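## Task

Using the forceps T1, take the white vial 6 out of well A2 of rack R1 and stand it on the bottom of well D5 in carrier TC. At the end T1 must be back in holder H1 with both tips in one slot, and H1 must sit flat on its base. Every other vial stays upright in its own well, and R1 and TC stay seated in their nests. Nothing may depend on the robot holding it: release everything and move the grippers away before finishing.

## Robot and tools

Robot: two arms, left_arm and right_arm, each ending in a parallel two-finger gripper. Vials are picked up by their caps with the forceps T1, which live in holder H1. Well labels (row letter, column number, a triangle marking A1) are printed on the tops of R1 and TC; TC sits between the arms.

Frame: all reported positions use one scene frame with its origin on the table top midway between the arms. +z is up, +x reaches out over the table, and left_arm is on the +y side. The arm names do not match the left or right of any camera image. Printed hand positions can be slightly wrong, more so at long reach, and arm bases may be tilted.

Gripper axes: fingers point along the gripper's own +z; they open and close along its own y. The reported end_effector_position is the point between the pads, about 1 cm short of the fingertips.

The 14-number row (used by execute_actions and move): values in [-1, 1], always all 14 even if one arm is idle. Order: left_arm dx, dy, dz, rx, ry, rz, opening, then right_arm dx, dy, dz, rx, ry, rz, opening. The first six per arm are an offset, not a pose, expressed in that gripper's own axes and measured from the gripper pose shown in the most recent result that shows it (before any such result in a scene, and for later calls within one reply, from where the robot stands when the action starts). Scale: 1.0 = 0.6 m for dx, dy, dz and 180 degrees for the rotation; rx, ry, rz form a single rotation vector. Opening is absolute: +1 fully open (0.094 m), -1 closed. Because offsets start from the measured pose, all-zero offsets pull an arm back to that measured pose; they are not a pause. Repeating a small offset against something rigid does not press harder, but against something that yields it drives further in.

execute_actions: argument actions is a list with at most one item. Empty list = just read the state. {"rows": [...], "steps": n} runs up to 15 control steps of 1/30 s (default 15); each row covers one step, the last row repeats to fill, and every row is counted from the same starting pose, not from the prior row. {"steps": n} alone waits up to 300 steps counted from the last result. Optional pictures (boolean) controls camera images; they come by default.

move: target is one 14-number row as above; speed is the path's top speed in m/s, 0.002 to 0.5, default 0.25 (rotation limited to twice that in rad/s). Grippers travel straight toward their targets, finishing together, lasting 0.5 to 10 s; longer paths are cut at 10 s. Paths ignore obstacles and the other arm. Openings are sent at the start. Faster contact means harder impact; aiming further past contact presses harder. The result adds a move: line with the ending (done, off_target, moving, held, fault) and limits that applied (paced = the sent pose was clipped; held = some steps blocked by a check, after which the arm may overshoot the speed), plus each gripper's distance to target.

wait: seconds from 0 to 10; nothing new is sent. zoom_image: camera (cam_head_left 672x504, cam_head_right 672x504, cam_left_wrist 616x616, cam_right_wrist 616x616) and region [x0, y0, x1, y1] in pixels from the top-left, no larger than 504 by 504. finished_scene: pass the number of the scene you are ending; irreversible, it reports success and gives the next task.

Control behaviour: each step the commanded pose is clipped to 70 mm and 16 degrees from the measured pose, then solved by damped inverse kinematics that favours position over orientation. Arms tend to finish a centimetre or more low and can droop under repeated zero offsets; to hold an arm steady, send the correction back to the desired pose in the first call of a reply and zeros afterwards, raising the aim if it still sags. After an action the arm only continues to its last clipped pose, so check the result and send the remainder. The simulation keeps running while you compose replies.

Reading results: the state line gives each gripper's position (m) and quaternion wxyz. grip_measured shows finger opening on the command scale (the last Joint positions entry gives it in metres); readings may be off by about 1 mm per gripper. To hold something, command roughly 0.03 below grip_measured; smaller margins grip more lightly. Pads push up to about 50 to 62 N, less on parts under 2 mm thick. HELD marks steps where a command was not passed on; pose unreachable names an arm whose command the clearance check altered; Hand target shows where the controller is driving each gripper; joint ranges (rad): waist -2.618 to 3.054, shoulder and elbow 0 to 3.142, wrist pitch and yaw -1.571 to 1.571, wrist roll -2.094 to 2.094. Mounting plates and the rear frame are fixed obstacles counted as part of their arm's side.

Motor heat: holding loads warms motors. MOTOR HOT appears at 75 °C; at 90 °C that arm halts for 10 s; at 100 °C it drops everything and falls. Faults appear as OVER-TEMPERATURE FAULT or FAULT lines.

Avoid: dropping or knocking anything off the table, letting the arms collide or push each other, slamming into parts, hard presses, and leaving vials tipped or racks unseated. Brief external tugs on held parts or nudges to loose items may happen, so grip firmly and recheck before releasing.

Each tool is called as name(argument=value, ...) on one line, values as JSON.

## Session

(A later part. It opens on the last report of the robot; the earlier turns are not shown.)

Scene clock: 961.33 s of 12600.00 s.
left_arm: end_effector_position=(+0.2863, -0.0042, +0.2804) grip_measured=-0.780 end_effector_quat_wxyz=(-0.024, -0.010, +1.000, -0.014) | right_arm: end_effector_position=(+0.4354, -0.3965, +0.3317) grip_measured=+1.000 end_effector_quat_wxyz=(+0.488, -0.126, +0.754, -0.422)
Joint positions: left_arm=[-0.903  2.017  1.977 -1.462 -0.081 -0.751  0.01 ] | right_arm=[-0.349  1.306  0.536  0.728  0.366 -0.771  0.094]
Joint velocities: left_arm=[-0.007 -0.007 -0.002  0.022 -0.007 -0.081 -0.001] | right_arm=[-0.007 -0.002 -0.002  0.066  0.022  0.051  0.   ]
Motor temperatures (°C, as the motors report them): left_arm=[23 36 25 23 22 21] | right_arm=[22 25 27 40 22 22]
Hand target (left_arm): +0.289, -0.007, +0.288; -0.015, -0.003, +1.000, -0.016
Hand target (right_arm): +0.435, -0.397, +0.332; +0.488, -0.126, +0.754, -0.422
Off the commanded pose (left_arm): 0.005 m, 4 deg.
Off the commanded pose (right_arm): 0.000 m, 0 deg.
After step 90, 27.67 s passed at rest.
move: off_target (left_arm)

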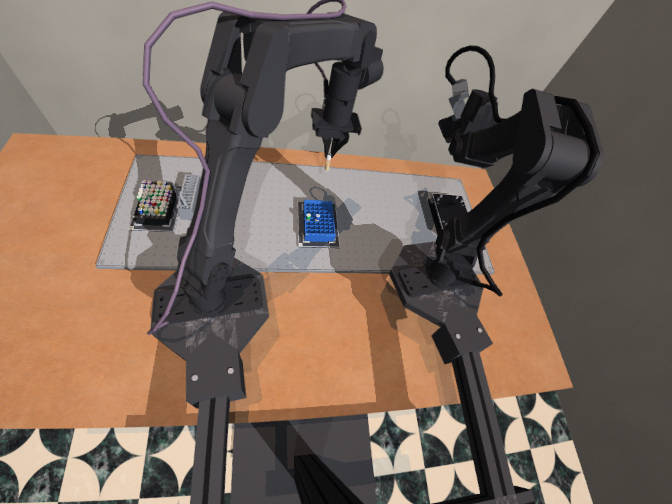

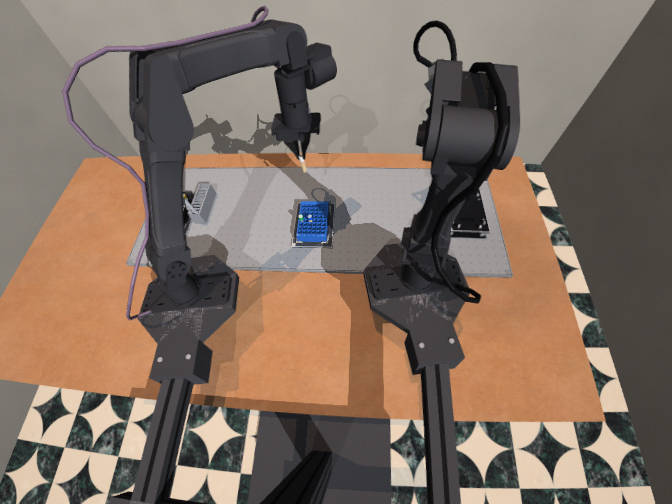

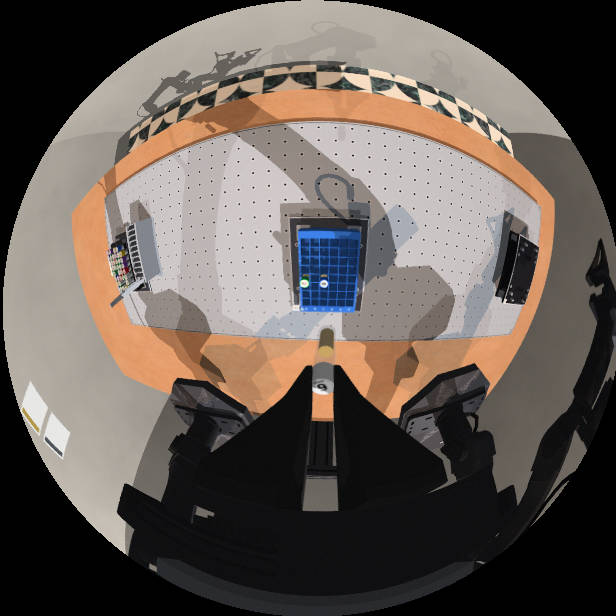

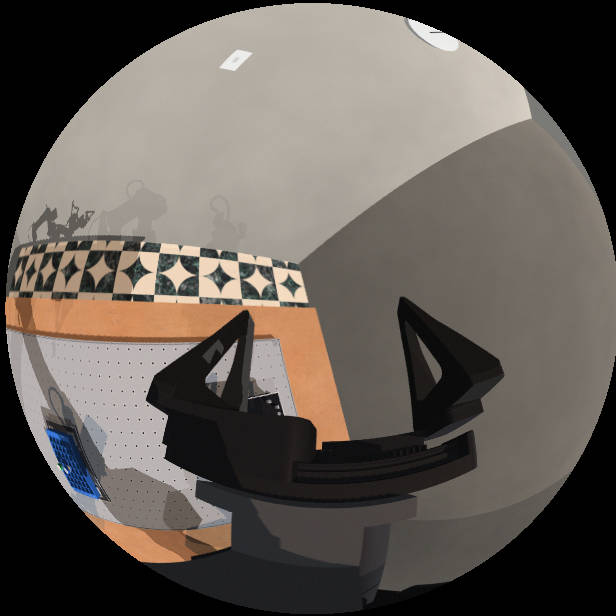

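move(target=[0.0165, -0.0252, 0.236, -0.0139, -0.0113, 0.0062, -0.8, 0, 0, 0, 0, 0, 0, 1], speed=0.15)

Scene clock: 1022.80 s of 12600.00 s.
left_arm: end_effector_position=(+0.2705, -0.0171, +0.1384) grip_measured=-0.780 end_effector_quat_wxyz=(-0.016, -0.002, +1.000, +0.009) | right_arm: end_effector_position=(+0.4354, -0.3965, +0.3317) grip_measured=+1.000 end_effector_quat_wxyz=(+0.488, -0.126, +0.754, -0.422)
Joint positions: left_arm=[-0.925  2.114  1.545 -0.955 -0.126 -0.76   0.01 ] | right_arm=[-0.349  1.306  0.536  0.728  0.366 -0.771  0.094]
Joint velocities: left_arm=[ 0.007  0.002 -0.012 -0.081 -0.022  0.007  0.001] | right_arm=[-0.002  0.002 -0.002 -0.081 -0.066 -0.037  0.   ]
Motor temperatures (°C, as the motors report them): left_arm=[23 35 26 23 22 21] | right_arm=[22 26 27 40 22 22]
Hand target (left_arm): +0.269, -0.021, +0.139; -0.007, -0.000, +1.000, +0.007
Hand target (right_arm): +0.435, -0.397, +0.332; +0.488, -0.126, +0.754, -0.422
Off the commanded pose (left_arm): 0.007 m, 1 deg.
Off the commanded pose (right_arm): 0.000 m, 0 deg.
After step 90, 56.87 s passed at rest.
move: done

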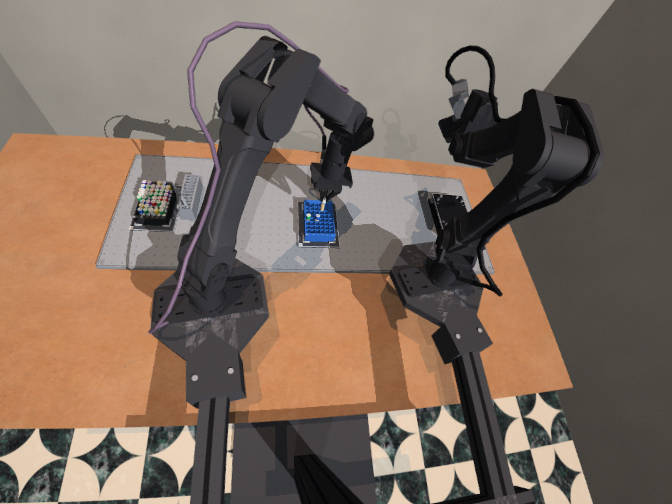

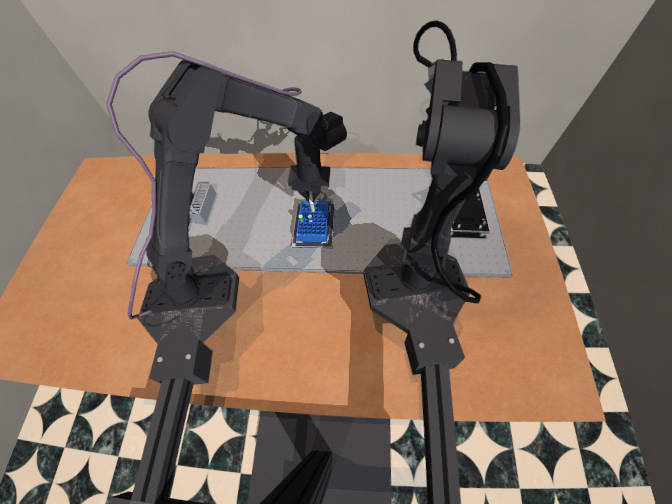

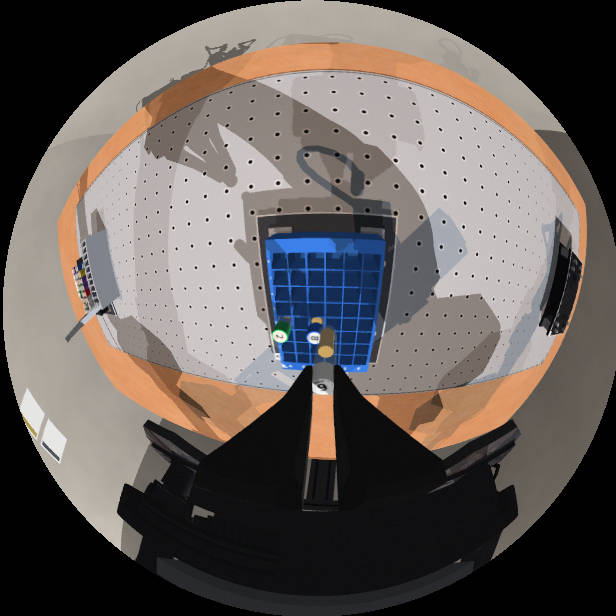

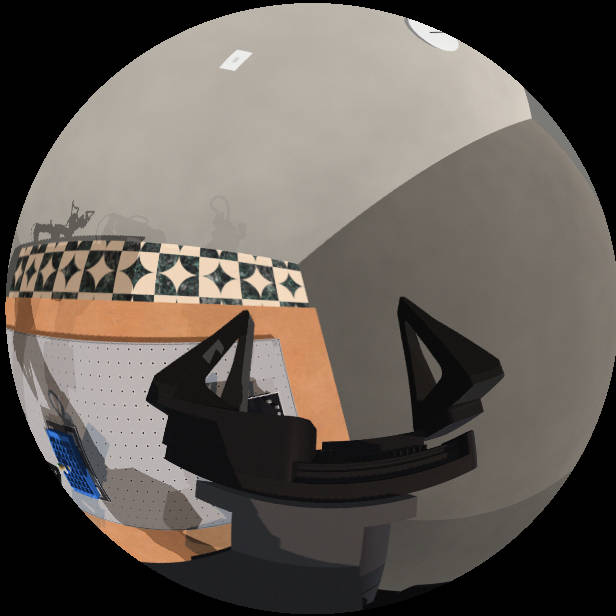

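zoom_image(camera="cam_left_wrist", region=[250, 230, 410, 390])

zoom_image(camera="cam_head_left", region=[280, 170, 360, 255])

zoom_image(camera="cam_head_right", region=[272, 170, 352, 255])

Region (250, 230, 410, 390) of cam_left_wrist's 616x616 image, scaled by 3.150, with more detail than that image has.

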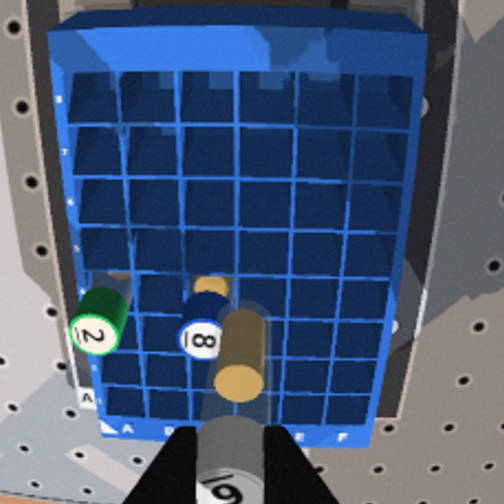

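Region (280, 170, 360, 255) of cam_head_left's 672x504 image, scaled by 5.929, with more detail than that image has; it fills the left 474 columns of this view, and the rest is white.

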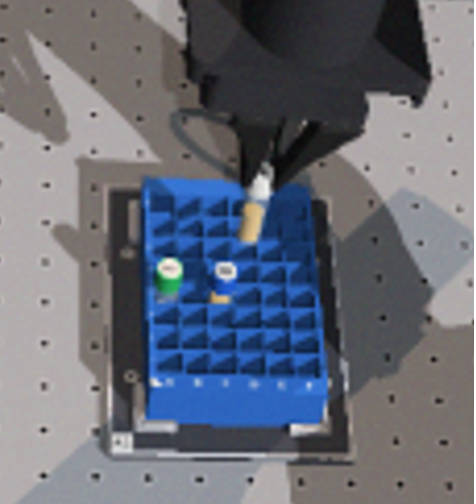

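Region (272, 170, 352, 255) of cam_head_right's 672x504 image, scaled by 5.929, with more detail than that image has; it fills the left 474 columns of this view, and the rest is white.

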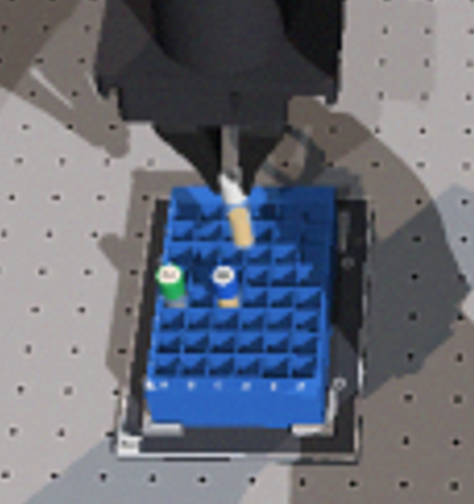

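move(target=[0.0060, -0.0147, 0.0357, 0, -0.0118, 0, -0.8, 0, 0, 0, 0, 0, 0, 1], speed=0.05)

Scene clock: 1108.90 s of 12600.00 s.
left_arm: end_effector_position=(+0.2686, -0.0224, +0.1187) grip_measured=-0.780 end_effector_quat_wxyz=(-0.004, -0.004, +1.000, +0.007) | right_arm: end_effector_position=(+0.4354, -0.3965, +0.3317) grip_measured=+1.000 end_effector_quat_wxyz=(+0.488, -0.126, +0.754, -0.422)
Joint positions: left_arm=[-0.937  2.14   1.498 -0.865 -0.141 -0.774  0.01 ] | right_arm=[-0.349  1.306  0.536  0.728  0.366 -0.771  0.094]
Joint velocities: left_arm=[ 0.002 -0.002  0.007 -0.007  0.022  0.066 -0.001] | right_arm=[-0.002 -0.007 -0.022 -0.022 -0.007  0.007  0.   ]
Motor temperatures (°C, as the motors report them): left_arm=[23 35 24 23 22 21] | right_arm=[22 26 27 41 22 22]
Hand target (left_arm): +0.266, -0.025, +0.117; +0.002, -0.002, +1.000, +0.009
Hand target (right_arm): +0.435, -0.397, +0.332; +0.488, -0.126, +0.754, -0.422
Off the commanded pose (left_arm): 0.004 m, 1 deg.
Off the commanded pose (right_arm): 0.000 m, 0 deg.
After step 90, 82.13 s passed at rest.
move: done

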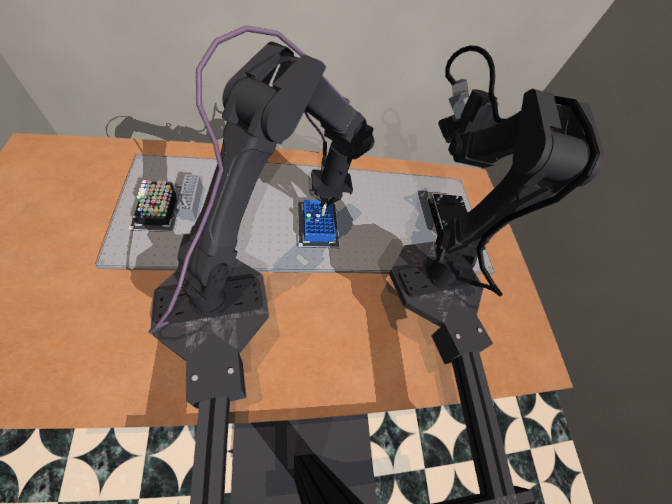

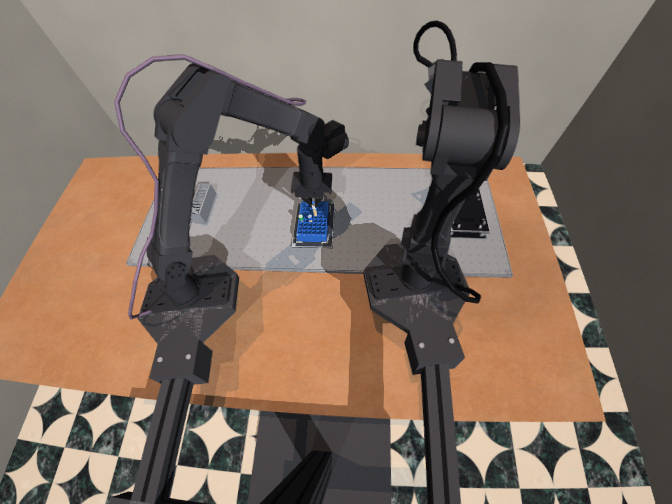

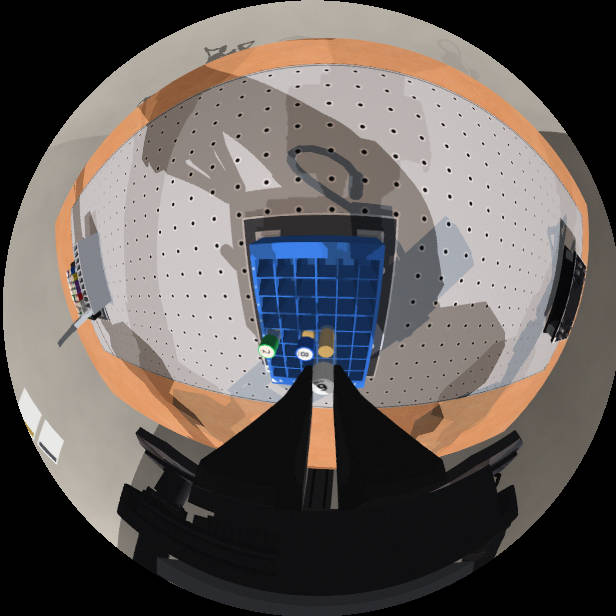

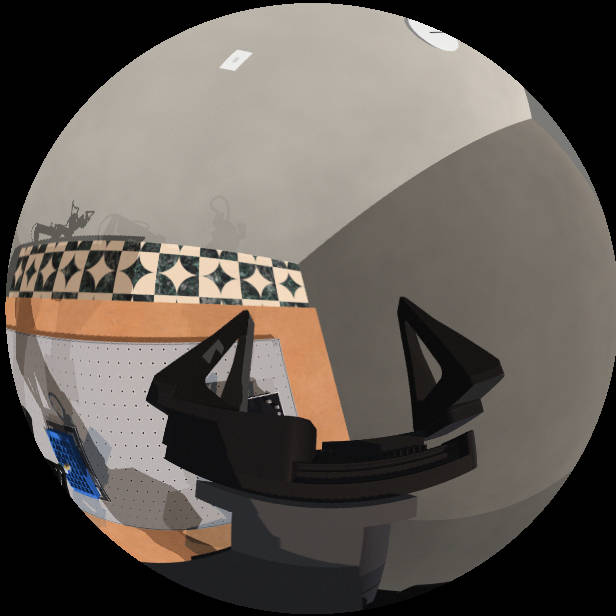

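execute_actions(actions=[])

Scene clock: 1133.50 s of 12600.00 s.
left_arm: end_effector_position=(+0.2689, -0.0226, +0.1187) grip_measured=-0.780 end_effector_quat_wxyz=(-0.003, -0.004, +1.000, +0.007) | right_arm: end_effector_position=(+0.4354, -0.3965, +0.3317) grip_measured=+1.000 end_effector_quat_wxyz=(+0.488, -0.126, +0.754, -0.422)
Joint positions: left_arm=[-0.937  2.14   1.498 -0.863 -0.141 -0.774  0.01 ] | right_arm=[-0.349  1.306  0.536  0.728  0.366 -0.771  0.094]
Joint velocities: left_arm=[-0.002 -0.002 -0.002 -0.007 -0.11  -0.051  0.001] | right_arm=[-0.002 -0.017 -0.007  0.007 -0.037 -0.051  0.   ]
Motor temperatures (°C, as the motors report them): left_arm=[23 35 24 23 22 21] | right_arm=[22 26 27 41 22 22]
Hand target (left_arm): +0.266, -0.025, +0.117; +0.002, -0.002, +1.000, +0.009
Hand target (right_arm): +0.435, -0.397, +0.332; +0.488, -0.126, +0.754, -0.422
Off the commanded pose (left_arm): 0.004 m, 1 deg.
Off the commanded pose (right_arm): 0.000 m, 0 deg.
Steps of this call (steps 1 to 90: nothing new was sent; then 21.60 s passed at rest). Readings (end_effector_position):
1: left_arm (+0.2686, -0.0224, +0.1187) | right_arm (+0.4354, -0.3965, +0.3317)
2: left_arm (+0.2687, -0.0225, +0.1187) | right_arm (+0.4354, -0.3965, +0.3317)
4: left_arm (+0.2688, -0.0225, +0.1187) | right_arm (+0.4354, -0.3965, +0.3317)
8: left_arm (+0.2689, -0.0226, +0.1187) | right_arm (+0.4354, -0.3965, +0.3317)
90: the state above

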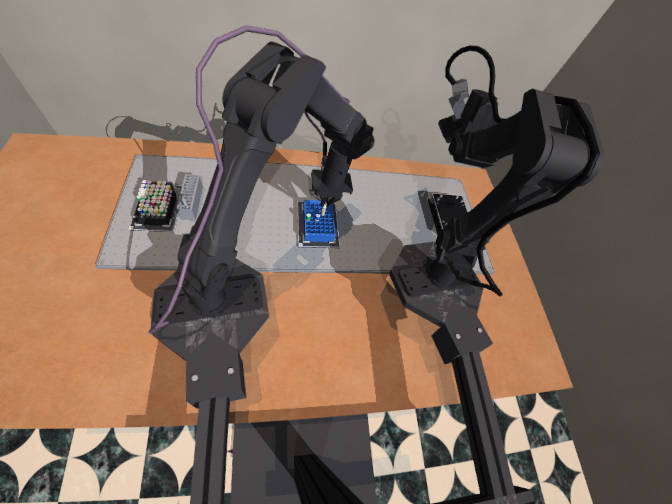

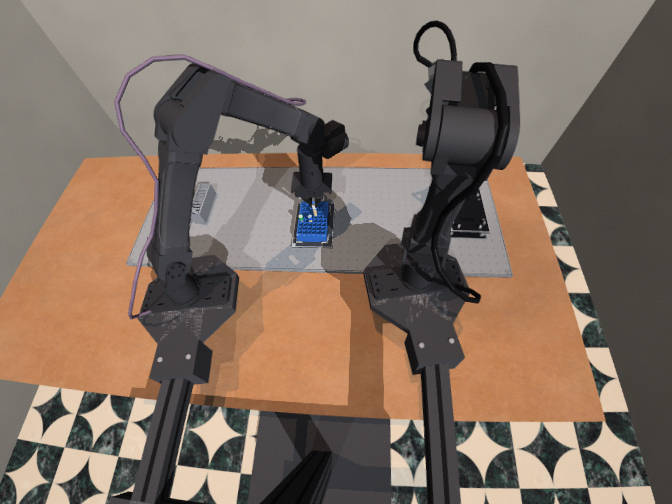

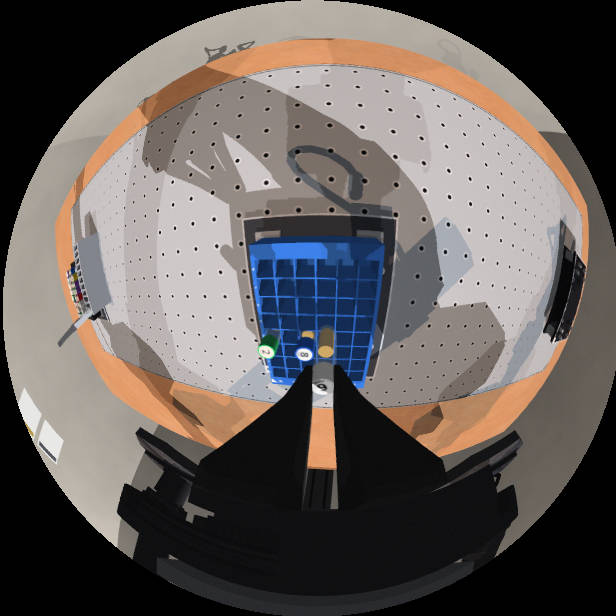

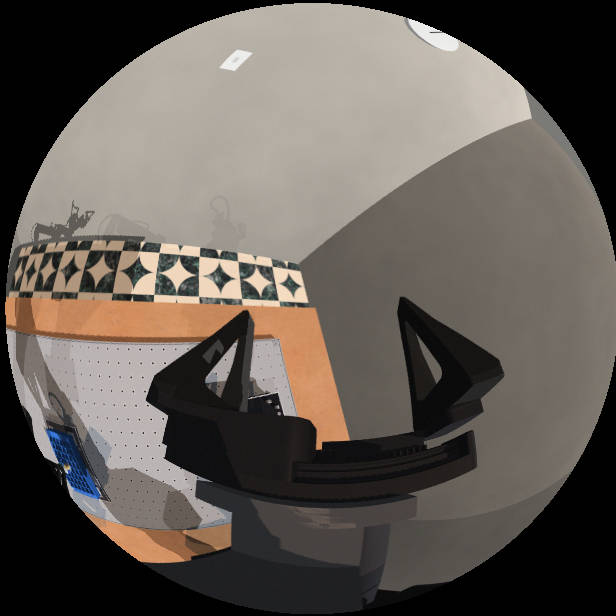

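zoom_image(camera="cam_left_wrist", region=[230, 220, 410, 400])

Region (230, 220, 410, 400) of cam_left_wrist's 616x616 image, scaled by 2.800, with more detail than that image has.

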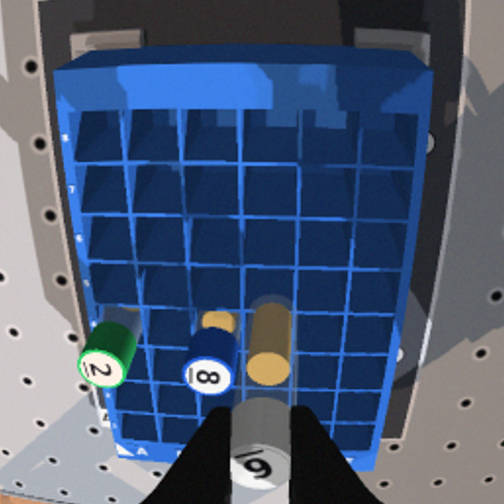

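zoom_image(camera="cam_left_wrist", region=[286, 290, 366, 370])

zoom_image(camera="cam_head_left", region=[280, 170, 370, 260])

zoom_image(camera="cam_head_right", region=[270, 170, 360, 260])

Region (286, 290, 366, 370) of cam_left_wrist's 616x616 image, scaled by 6.300, with more detail than that image has.

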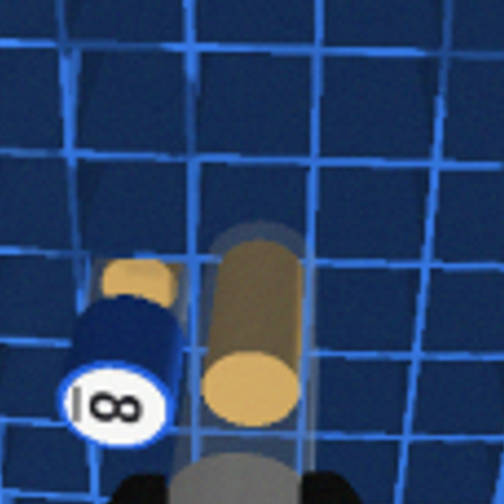

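Region (280, 170, 370, 260) of cam_head_left's 672x504 image, scaled by 5.600, with more detail than that image has.

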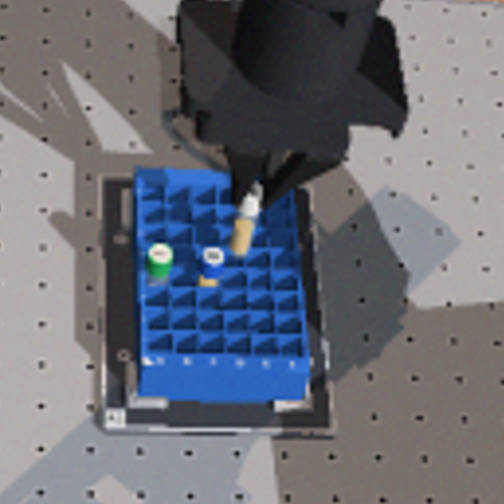

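Region (270, 170, 360, 260) of cam_head_right's 672x504 image, scaled by 5.600, with more detail than that image has.

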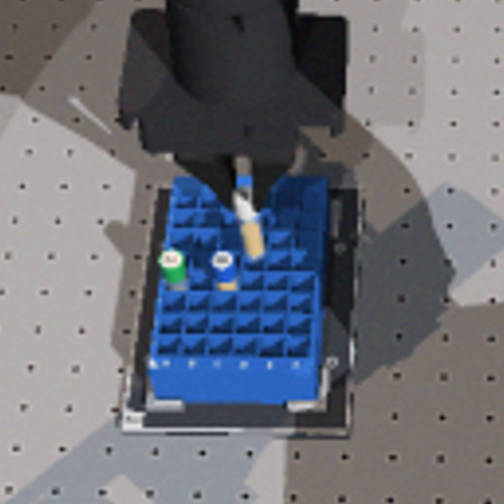

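zoom_image(camera="cam_right_wrist", region=[10, 400, 130, 520])

Region (10, 400, 130, 520) of cam_right_wrist's 616x616 image, scaled by 4.200, with more detail than that image has.

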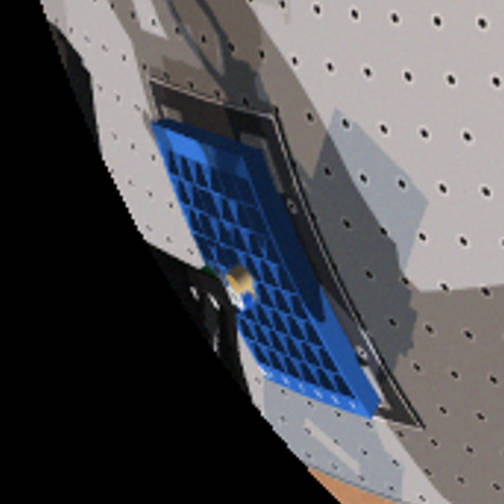

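move(target=[0, 0, 0, 0, 0, 0, -0.8, 0.2023, 0.3430, -0.3037, -0.4703, 0.0341, -0.3246, 1], speed=0.2)

Scene clock: 1258.40 s of 12600.00 s.
left_arm: end_effector_position=(+0.2689, -0.0226, +0.1187) grip_measured=-0.780 end_effector_quat_wxyz=(-0.003, -0.004, +1.000, +0.007) | right_arm: end_effector_position=(+0.2658, -0.2510, +0.1285) grip_measured=+1.000 end_effector_quat_wxyz=(+0.009, -0.708, +0.706, -0.005)
Joint positions: left_arm=[-0.937  2.14   1.498 -0.863 -0.141 -0.774  0.01 ] | right_arm=[-0.119  1.462  0.697 -0.628 -0.007 -1.516  0.094]
Joint velocities: left_arm=[-0.002 -0.007 -0.012 -0.037 -0.022 -0.051  0.001] | right_arm=[ 0.002  0.002  0.027 -0.081  0.007 -0.007  0.   ]
Motor temperatures (°C, as the motors report them): left_arm=[23 35 24 23 22 21] | right_arm=[22 26 27 40 22 22]
Hand target (left_arm): +0.269, -0.023, +0.119; -0.003, -0.004, +1.000, +0.007
Hand target (right_arm): +0.269, -0.248, +0.130; -0.005, +0.714, -0.700, +0.001
Off the commanded pose (left_arm): 0.000 m, 0 deg.
Off the commanded pose (right_arm): 0.003 m, 1 deg.
After step 90, 117.00 s passed at rest.
move: done

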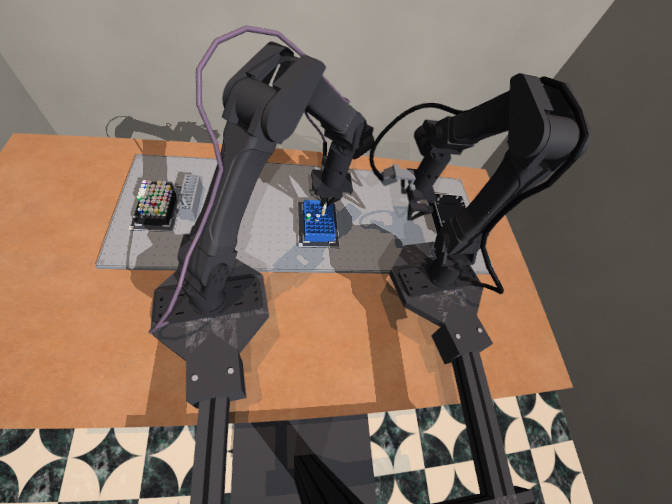

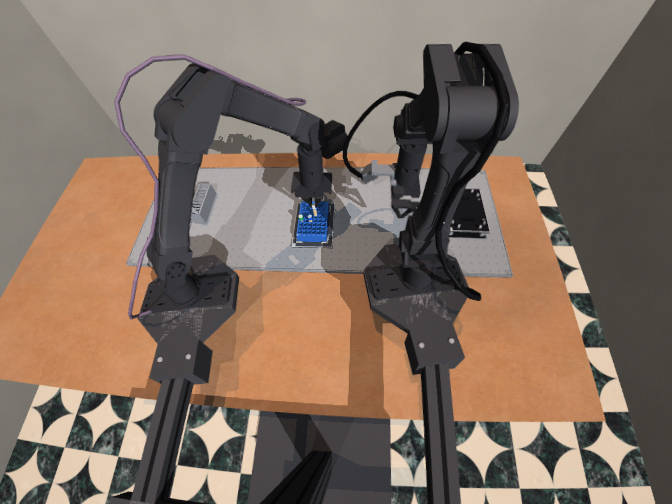

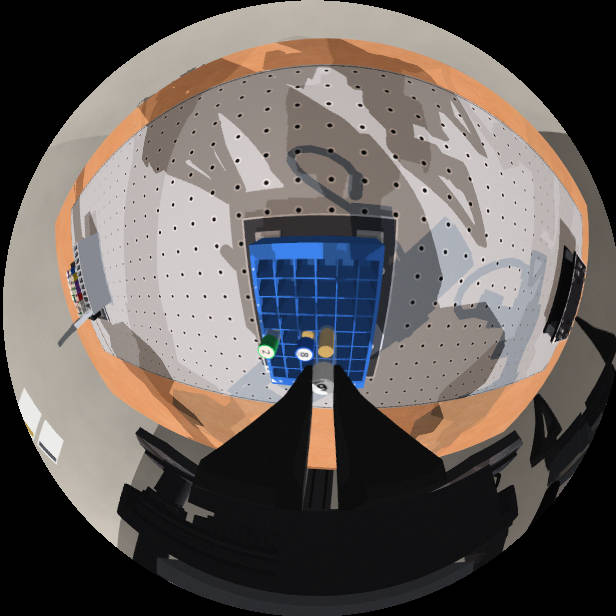

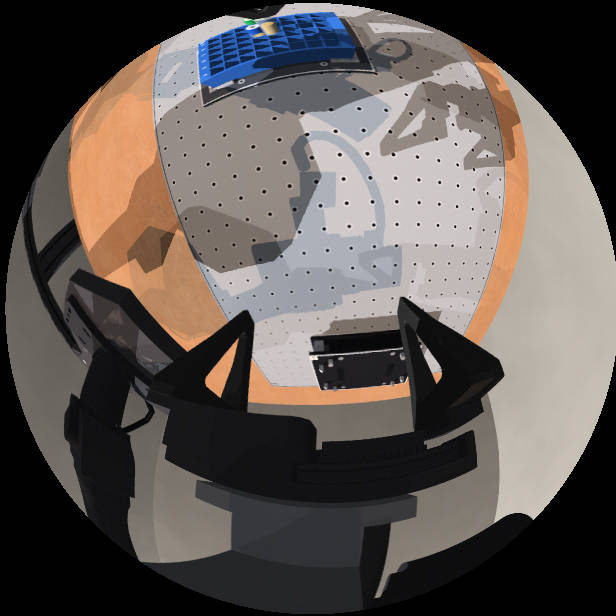

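zoom_image(camera="cam_right_wrist", region=[190, 0, 370, 110])

Region (190, 0, 370, 110) of cam_right_wrist's 616x616 image, scaled by 2.800, with more detail than that image has.

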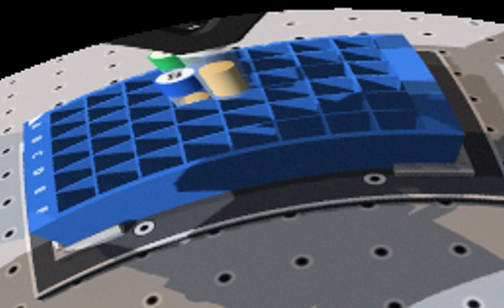

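move(target=[0, 0, 0, 0, 0, 0, -0.8, -0.1183, -0.0037, 0.1225, 0, -0.2228, 0, 1], speed=0.15)

Scene clock: 1288.80 s of 12600.00 s.
left_arm: end_effector_position=(+0.2689, -0.0226, +0.1187) grip_measured=-0.780 end_effector_quat_wxyz=(-0.003, -0.004, +1.000, +0.007) | right_arm: end_effector_position=(+0.2738, -0.1796, +0.0578) grip_measured=+1.000 end_effector_quat_wxyz=(+0.249, -0.674, +0.658, +0.224)
Joint positions: left_arm=[-0.937  2.14   1.498 -0.863 -0.141 -0.774  0.01 ] | right_arm=[-0.281  1.934  0.646 -0.177 -0.708 -1.716  0.094]
Joint velocities: left_arm=[-0.012 -0.002 -0.002  0.066 -0.007  0.051 -0.   ] | right_arm=[ 0.002 -0.007 -0.012 -0.051 -0.081  0.051  0.   ]
Motor temperatures (°C, as the motors report them): left_arm=[23 35 24 23 22 21] | right_arm=[22 26 27 35 22 22]
Hand target (left_arm): +0.269, -0.023, +0.119; -0.003, -0.004, +1.000, +0.007
Hand target (right_arm): +0.268, -0.179, +0.055; -0.251, +0.668, -0.660, -0.235
Off the commanded pose (left_arm): 0.000 m, 0 deg.
Off the commanded pose (right_arm): 0.005 m, 2 deg.
After step 90, 24.53 s passed at rest.
move: done

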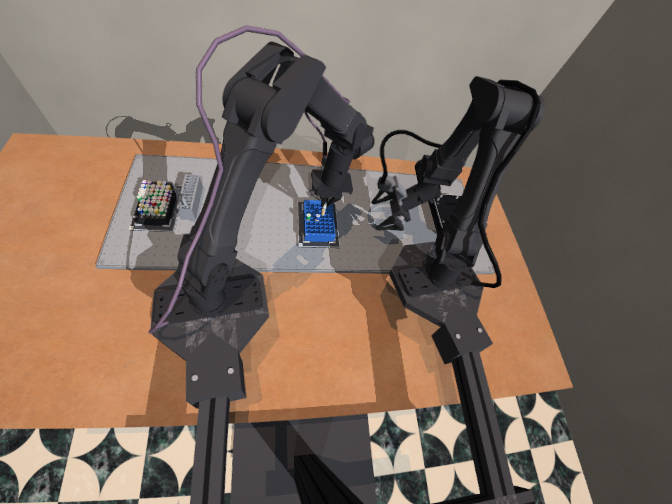

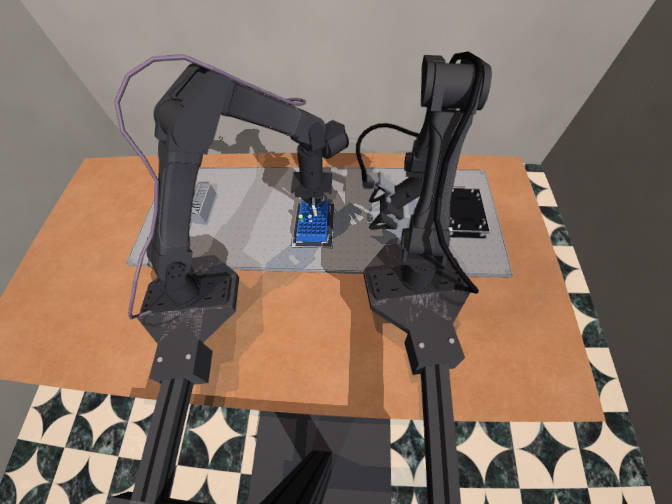

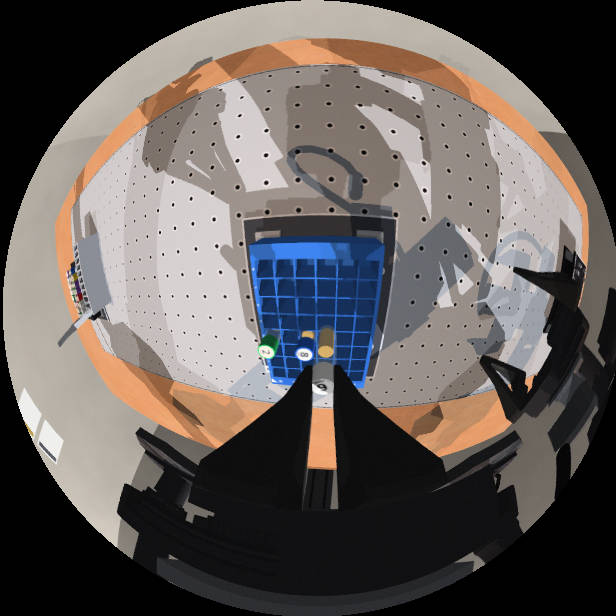

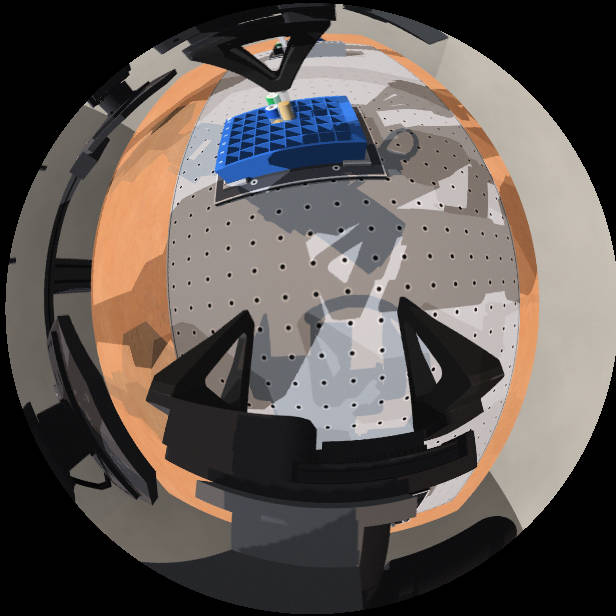

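zoom_image(camera="cam_right_wrist", region=[230, 60, 350, 180])

Region (230, 60, 350, 180) of cam_right_wrist's 616x616 image, scaled by 4.200, with more detail than that image has.

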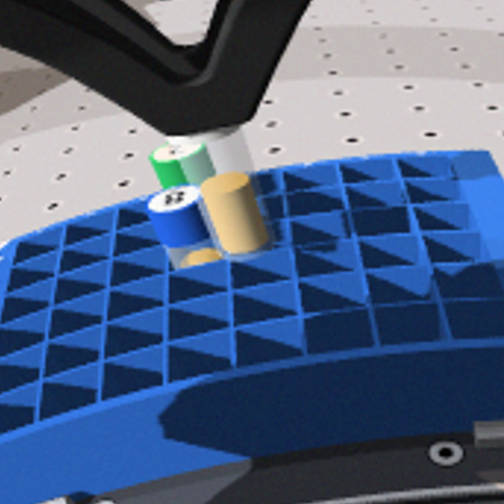

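zoom_image(camera="cam_right_wrist", region=[258, 85, 318, 145])

Region (258, 85, 318, 145) of cam_right_wrist's 616x616 image, scaled by 8.400, with more detail than that image has.

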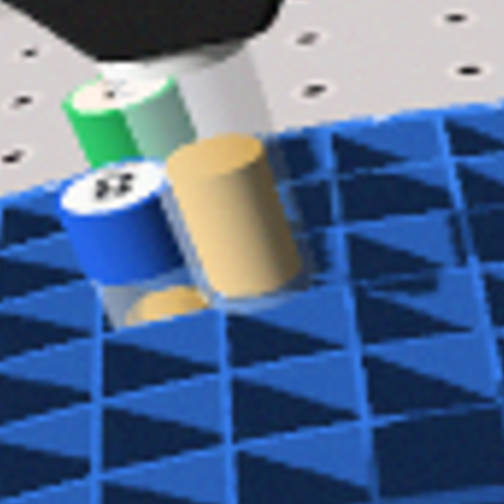

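execute_actions(actions=[{"rows": [[-0.0034,0.0034,0,0,0,-0.0022,-0.8,0,0,0,0,0,0,1],[-0.0041,0.0041,0,0,0,-0.0027,-0.8,0,0,0,0,0,0,1],[-0.0048,0.0047,0,0,0,-0.0031,-0.8,0,0,0,0,0,0,1],[-0.0055,0.0054,0,0,0,-0.0036,-0.8,0,0,0,0,0,0,1],[-0.0062,0.0061,0,0,0,-0.0040,-0.8,0,0,0,0,0,0,1],[-0.0069,0.0068,0,0,0,-0.0045,-0.8,0,0,0,0,0,0,1]], "steps": 15}], pictures=false)

Scene clock: 1357.87 s of 12600.00 s.
left_arm: end_effector_position=(+0.2710, -0.0201, +0.1183) grip_measured=-0.780 end_effector_quat_wxyz=(-0.004, -0.008, +1.000, +0.007) | right_arm: end_effector_position=(+0.2740, -0.1805, +0.0571) grip_measured=+1.000 end_effector_quat_wxyz=(+0.247, -0.676, +0.659, +0.221)
Joint positions: left_arm=[-0.929  2.14   1.498 -0.863 -0.141 -0.774  0.01 ] | right_arm=[-0.281  1.934  0.646 -0.176 -0.702 -1.717  0.094]
Joint velocities: left_arm=[ 0.007 -0.012  0.012 -0.051  0.051  0.11  -0.   ] | right_arm=[-0.007 -0.017 -0.002  0.037  0.051  0.007  0.   ]
Motor temperatures (°C, as the motors report them): left_arm=[23 35 24 23 22 21] | right_arm=[22 26 25 31 22 22]
Hand target (left_arm): +0.273, -0.018, +0.119; -0.003, -0.011, +1.000, +0.007
Hand target (right_arm): +0.274, -0.180, +0.058; -0.249, +0.674, -0.658, -0.224
Off the commanded pose (left_arm): 0.003 m, 0 deg.
Off the commanded pose (right_arm): 0.001 m, 0 deg.
Steps of this call (steps 1 to 90: nothing new was sent; then 65.57 s passed at rest; steps 91 to 105: all 15 steps of this action). Readings (end_effector_position):
91: left_arm (+0.2689, -0.0226, +0.1187) | right_arm (+0.2741, -0.1795, +0.0579)
92: left_arm (+0.2689, -0.0226, +0.1187) | right_arm (+0.2741, -0.1797, +0.0577)
94: left_arm (+0.2689, -0.0226, +0.1187) | right_arm (+0.2740, -0.1800, +0.0574)
98: left_arm (+0.2700, -0.0213, +0.1185) | right_arm (+0.2740, -0.1803, +0.0572)
105: the state above

execute_actions(actions=[{"rows": [[0.0059,-0.0070,-0.0011,0,0,0.0043,-0.8,0,0,0,0,0,0,1],[0.0059,-0.0070,-0.0011,0,0,0.0043,-0.8,0,0,0,0,0,0,1],[0.0059,-0.0070,-0.0011,0,0,0.0043,-0.8,0,0,0,0,0,0,1],[0.0043,-0.0051,-0.0008,0,0,0.0031,-0.8,0,0,0,0,0,0,1]], "steps": 15}], pictures=false)

Scene clock: 1376.90 s of 12600.00 s.
left_arm: end_effector_position=(+0.2710, -0.0201, +0.1183) grip_measured=-0.780 end_effector_quat_wxyz=(-0.004, -0.008, +1.000, +0.007) | right_arm: end_effector_position=(+0.2739, -0.1813, +0.0564) grip_measured=+1.000 end_effector_quat_wxyz=(+0.244, -0.676, +0.659, +0.220)
Joint positions: left_arm=[-0.929  2.14   1.498 -0.863 -0.141 -0.774  0.01 ] | right_arm=[-0.281  1.934  0.646 -0.176 -0.696 -1.717  0.094]
Joint velocities: left_arm=[ 0.002  0.017 -0.007 -0.051 -0.066 -0.051 -0.001] | right_arm=[ 0.012 -0.017 -0.007 -0.022  0.007  0.051  0.   ]
Motor temperatures (°C, as the motors report them): left_arm=[23 35 24 23 22 21] | right_arm=[22 26 25 30 22 22]
Hand target (left_arm): +0.268, -0.023, +0.119; -0.004, -0.003, +1.000, +0.007
Hand target (right_arm): +0.274, -0.180, +0.057; -0.247, +0.675, -0.659, -0.221
Off the commanded pose (left_arm): 0.004 m, 1 deg.
Off the commanded pose (right_arm): 0.001 m, 0 deg.
Steps of this call (steps 1 to 90: nothing new was sent; then 15.53 s passed at rest; steps 91 to 105: all 15 steps of this action). Readings (end_effector_position):
91: left_arm (+0.2710, -0.0201, +0.1183) | right_arm (+0.2740, -0.1806, +0.0570)
92: left_arm (+0.2710, -0.0201, +0.1183) | right_arm (+0.2739, -0.1807, +0.0568)
94: left_arm (+0.2710, -0.0201, +0.1183) | right_arm (+0.2739, -0.1810, +0.0566)
98: left_arm (+0.2710, -0.0201, +0.1183) | right_arm (+0.2739, -0.1812, +0.0565)
105: the state above

execute_actions(actions=[{"rows": [[0.0066,-0.0078,-0.0012,0,0,0.0048,-0.8,-0.0017,0,0,0,-0.002,0,1]], "steps": 12}], pictures=false)

Scene clock: 1392.57 s of 12600.00 s.
left_arm: end_effector_position=(+0.2710, -0.0201, +0.1183) grip_measured=-0.780 end_effector_quat_wxyz=(-0.004, -0.008, +1.000, +0.007) | right_arm: end_effector_position=(+0.2738, -0.1814, +0.0563) grip_measured=+1.000 end_effector_quat_wxyz=(+0.244, -0.676, +0.659, +0.219)
Joint positions: left_arm=[-0.929  2.14   1.498 -0.863 -0.141 -0.774  0.01 ] | right_arm=[-0.281  1.934  0.646 -0.176 -0.695 -1.717  0.094]
Joint velocities: left_arm=[ 0.007  0.012 -0.017 -0.051 -0.037 -0.037 -0.   ] | right_arm=[ 0.007 -0.012 -0.002  0.037  0.051  0.081  0.   ]
Motor temperatures (°C, as the motors report them): left_arm=[23 35 24 23 22 21] | right_arm=[22 27 25 29 22 22]
Hand target (left_arm): +0.267, -0.025, +0.119; -0.004, -0.001, +1.000, +0.007
Hand target (right_arm): +0.274, -0.181, +0.057; -0.247, +0.676, -0.659, -0.222
Off the commanded pose (left_arm): 0.006 m, 1 deg.
Off the commanded pose (right_arm): 0.001 m, 0 deg.
Steps of this call (steps 1 to 90: nothing new was sent; then 12.27 s passed at rest; steps 91 to 102: all 12 steps of this action). Readings (end_effector_position):
91: left_arm (+0.2710, -0.0201, +0.1183) | right_arm (+0.2738, -0.1814, +0.0563)
92: left_arm (+0.2710, -0.0201, +0.1183) | right_arm (+0.2738, -0.1814, +0.0563)
94: left_arm (+0.2710, -0.0201, +0.1183) | right_arm (+0.2738, -0.1814, +0.0563)
98: left_arm (+0.2710, -0.0201, +0.1183) | right_arm (+0.2738, -0.1814, +0.0563)
102: the state above

execute_actions(actions=[{"rows": [[0.0092,-0.0109,-0.0018,0,0,0.0067,-0.8,-0.0017,0,0,0,-0.002,0,1],[0.0092,-0.0109,-0.0018,0,0,0.0067,-0.8,-0.0017,0,0,0,-0.002,0,1],[0.0092,-0.0109,-0.0018,0,0,0.0067,-0.8,-0.0017,0,0,0,-0.002,0,1],[0.0064,-0.0076,-0.0012,0,0,0.0046,-0.8,-0.0017,0,0,0,-0.002,0,1]], "steps": 14}], pictures=false)

Scene clock: 1403.10 s of 12600.00 s.
left_arm: end_effector_position=(+0.2700, -0.0213, +0.1185) grip_measured=-0.780 end_effector_quat_wxyz=(-0.004, -0.006, +1.000, +0.007) | right_arm: end_effector_position=(+0.2738, -0.1814, +0.0563) grip_measured=+1.000 end_effector_quat_wxyz=(+0.244, -0.676, +0.659, +0.219)
Joint positions: left_arm=[-0.933  2.14   1.498 -0.863 -0.141 -0.774  0.01 ] | right_arm=[-0.281  1.934  0.646 -0.176 -0.695 -1.717  0.094]
Joint velocities: left_arm=[-0.012  0.012 -0.007  0.007  0.007  0.007  0.   ] | right_arm=[-0.027  0.007 -0.002  0.007 -0.037  0.051  0.   ]
Motor temperatures (°C, as the motors report them): left_arm=[23 35 24 23 22 21] | right_arm=[22 27 25 29 22 22]
Hand target (left_arm): +0.267, -0.025, +0.119; -0.004, -0.001, +1.000, +0.007
Hand target (right_arm): +0.274, -0.181, +0.057; -0.246, +0.676, -0.659, -0.222
Off the commanded pose (left_arm): 0.004 m, 1 deg.
Off the commanded pose (right_arm): 0.001 m, 0 deg.
Steps of this call (steps 1 to 90: nothing new was sent; then 7.07 s passed at rest; steps 91 to 104: all 14 steps of this action). Readings (end_effector_position):
91: left_arm (+0.2709, -0.0202, +0.1183) | right_arm (+0.2738, -0.1814, +0.0563)
92: left_arm (+0.2707, -0.0204, +0.1183) | right_arm (+0.2738, -0.1814, +0.0563)
94: left_arm (+0.2701, -0.0212, +0.1185) | right_arm (+0.2738, -0.1814, +0.0563)
98: left_arm (+0.2700, -0.0213, +0.1185) | right_arm (+0.2738, -0.1814, +0.0563)
104: the state above

execute_actions(actions=[{"rows": [[0.00908,0.00481,0.02549,-0.00713,0.00713,0.00122,-0.8,-0.0017,0,0,0,-0.002,0,1],[0.00897,0.00465,0.02582,-0.00691,0.00691,0.00118,-0.8,-0.0017,0,0,0,-0.002,0,1],[0.00349,0.00174,0.01045,-0.00156,0.00156,0.00027,-0.8,-0.0017,0,0,0,-0.002,0,1],[0.00339,0.00157,0.01078,-0.00134,0.00134,0.00023,-0.8,-0.0017,0,0,0,-0.002,0,1],[0.00328,0.00141,0.01111,-0.00111,0.00111,0.00019,-0.8,-0.0017,0,0,0,-0.002,0,1],[0.00318,0.00125,0.01144,-0.00089,0.00089,0.00015,-0.8,-0.0017,0,0,0,-0.002,0,1],[0.00307,0.00109,0.01177,-0.00067,0.00067,0.00011,-0.8,-0.0017,0,0,0,-0.002,0,1],[0.00250,0.00050,0.01177,-0.00022,0.00022,0.00004,-0.8,-0.0017,0,0,0,-0.002,0,1]], "steps": 15}], pictures=false)

Scene clock: 1523.60 s of 12600.00 s.
left_arm: end_effector_position=(+0.2697, -0.0220, +0.1137) grip_measured=-0.780 end_effector_quat_wxyz=(-0.005, -0.006, +1.000, +0.008) | right_arm: end_effector_position=(+0.2738, -0.1815, +0.0563) grip_measured=+1.000 end_effector_quat_wxyz=(+0.244, -0.676, +0.659, +0.219)
Joint positions: left_arm=[-0.933  2.152  1.498 -0.854 -0.141 -0.774  0.01 ] | right_arm=[-0.281  1.934  0.646 -0.176 -0.695 -1.717  0.094]
Joint velocities: left_arm=[-0.012 -0.002 -0.027  0.037  0.022  0.007 -0.001] | right_arm=[ 0.032 -0.002  0.007  0.037 -0.022  0.051  0.   ]
Motor temperatures (°C, as the motors report them): left_arm=[23 35 24 23 22 21] | right_arm=[22 27 25 25 22 22]
Hand target (left_arm): +0.268, -0.021, +0.112; -0.004, -0.006, +1.000, +0.007
Hand target (right_arm): +0.274, -0.181, +0.057; -0.246, +0.676, -0.659, -0.221
Off the commanded pose (left_arm): 0.003 m, 0 deg.
Off the commanded pose (right_arm): 0.001 m, 0 deg.
Steps of this call (steps 1 to 90: nothing new was sent; then 117.00 s passed at rest; steps 91 to 105: all 15 steps of this action). Readings (end_effector_position):
91: left_arm (+0.2697, -0.0212, +0.1178) | right_arm (+0.2738, -0.1814, +0.0563)
92: left_arm (+0.2696, -0.0213, +0.1166) | right_arm (+0.2738, -0.1814, +0.0563)
94: left_arm (+0.2688, -0.0210, +0.1142) | right_arm (+0.2738, -0.1815, +0.0563)
98: left_arm (+0.2691, -0.0214, +0.1137) | right_arm (+0.2738, -0.1815, +0.0563)
105: the state above


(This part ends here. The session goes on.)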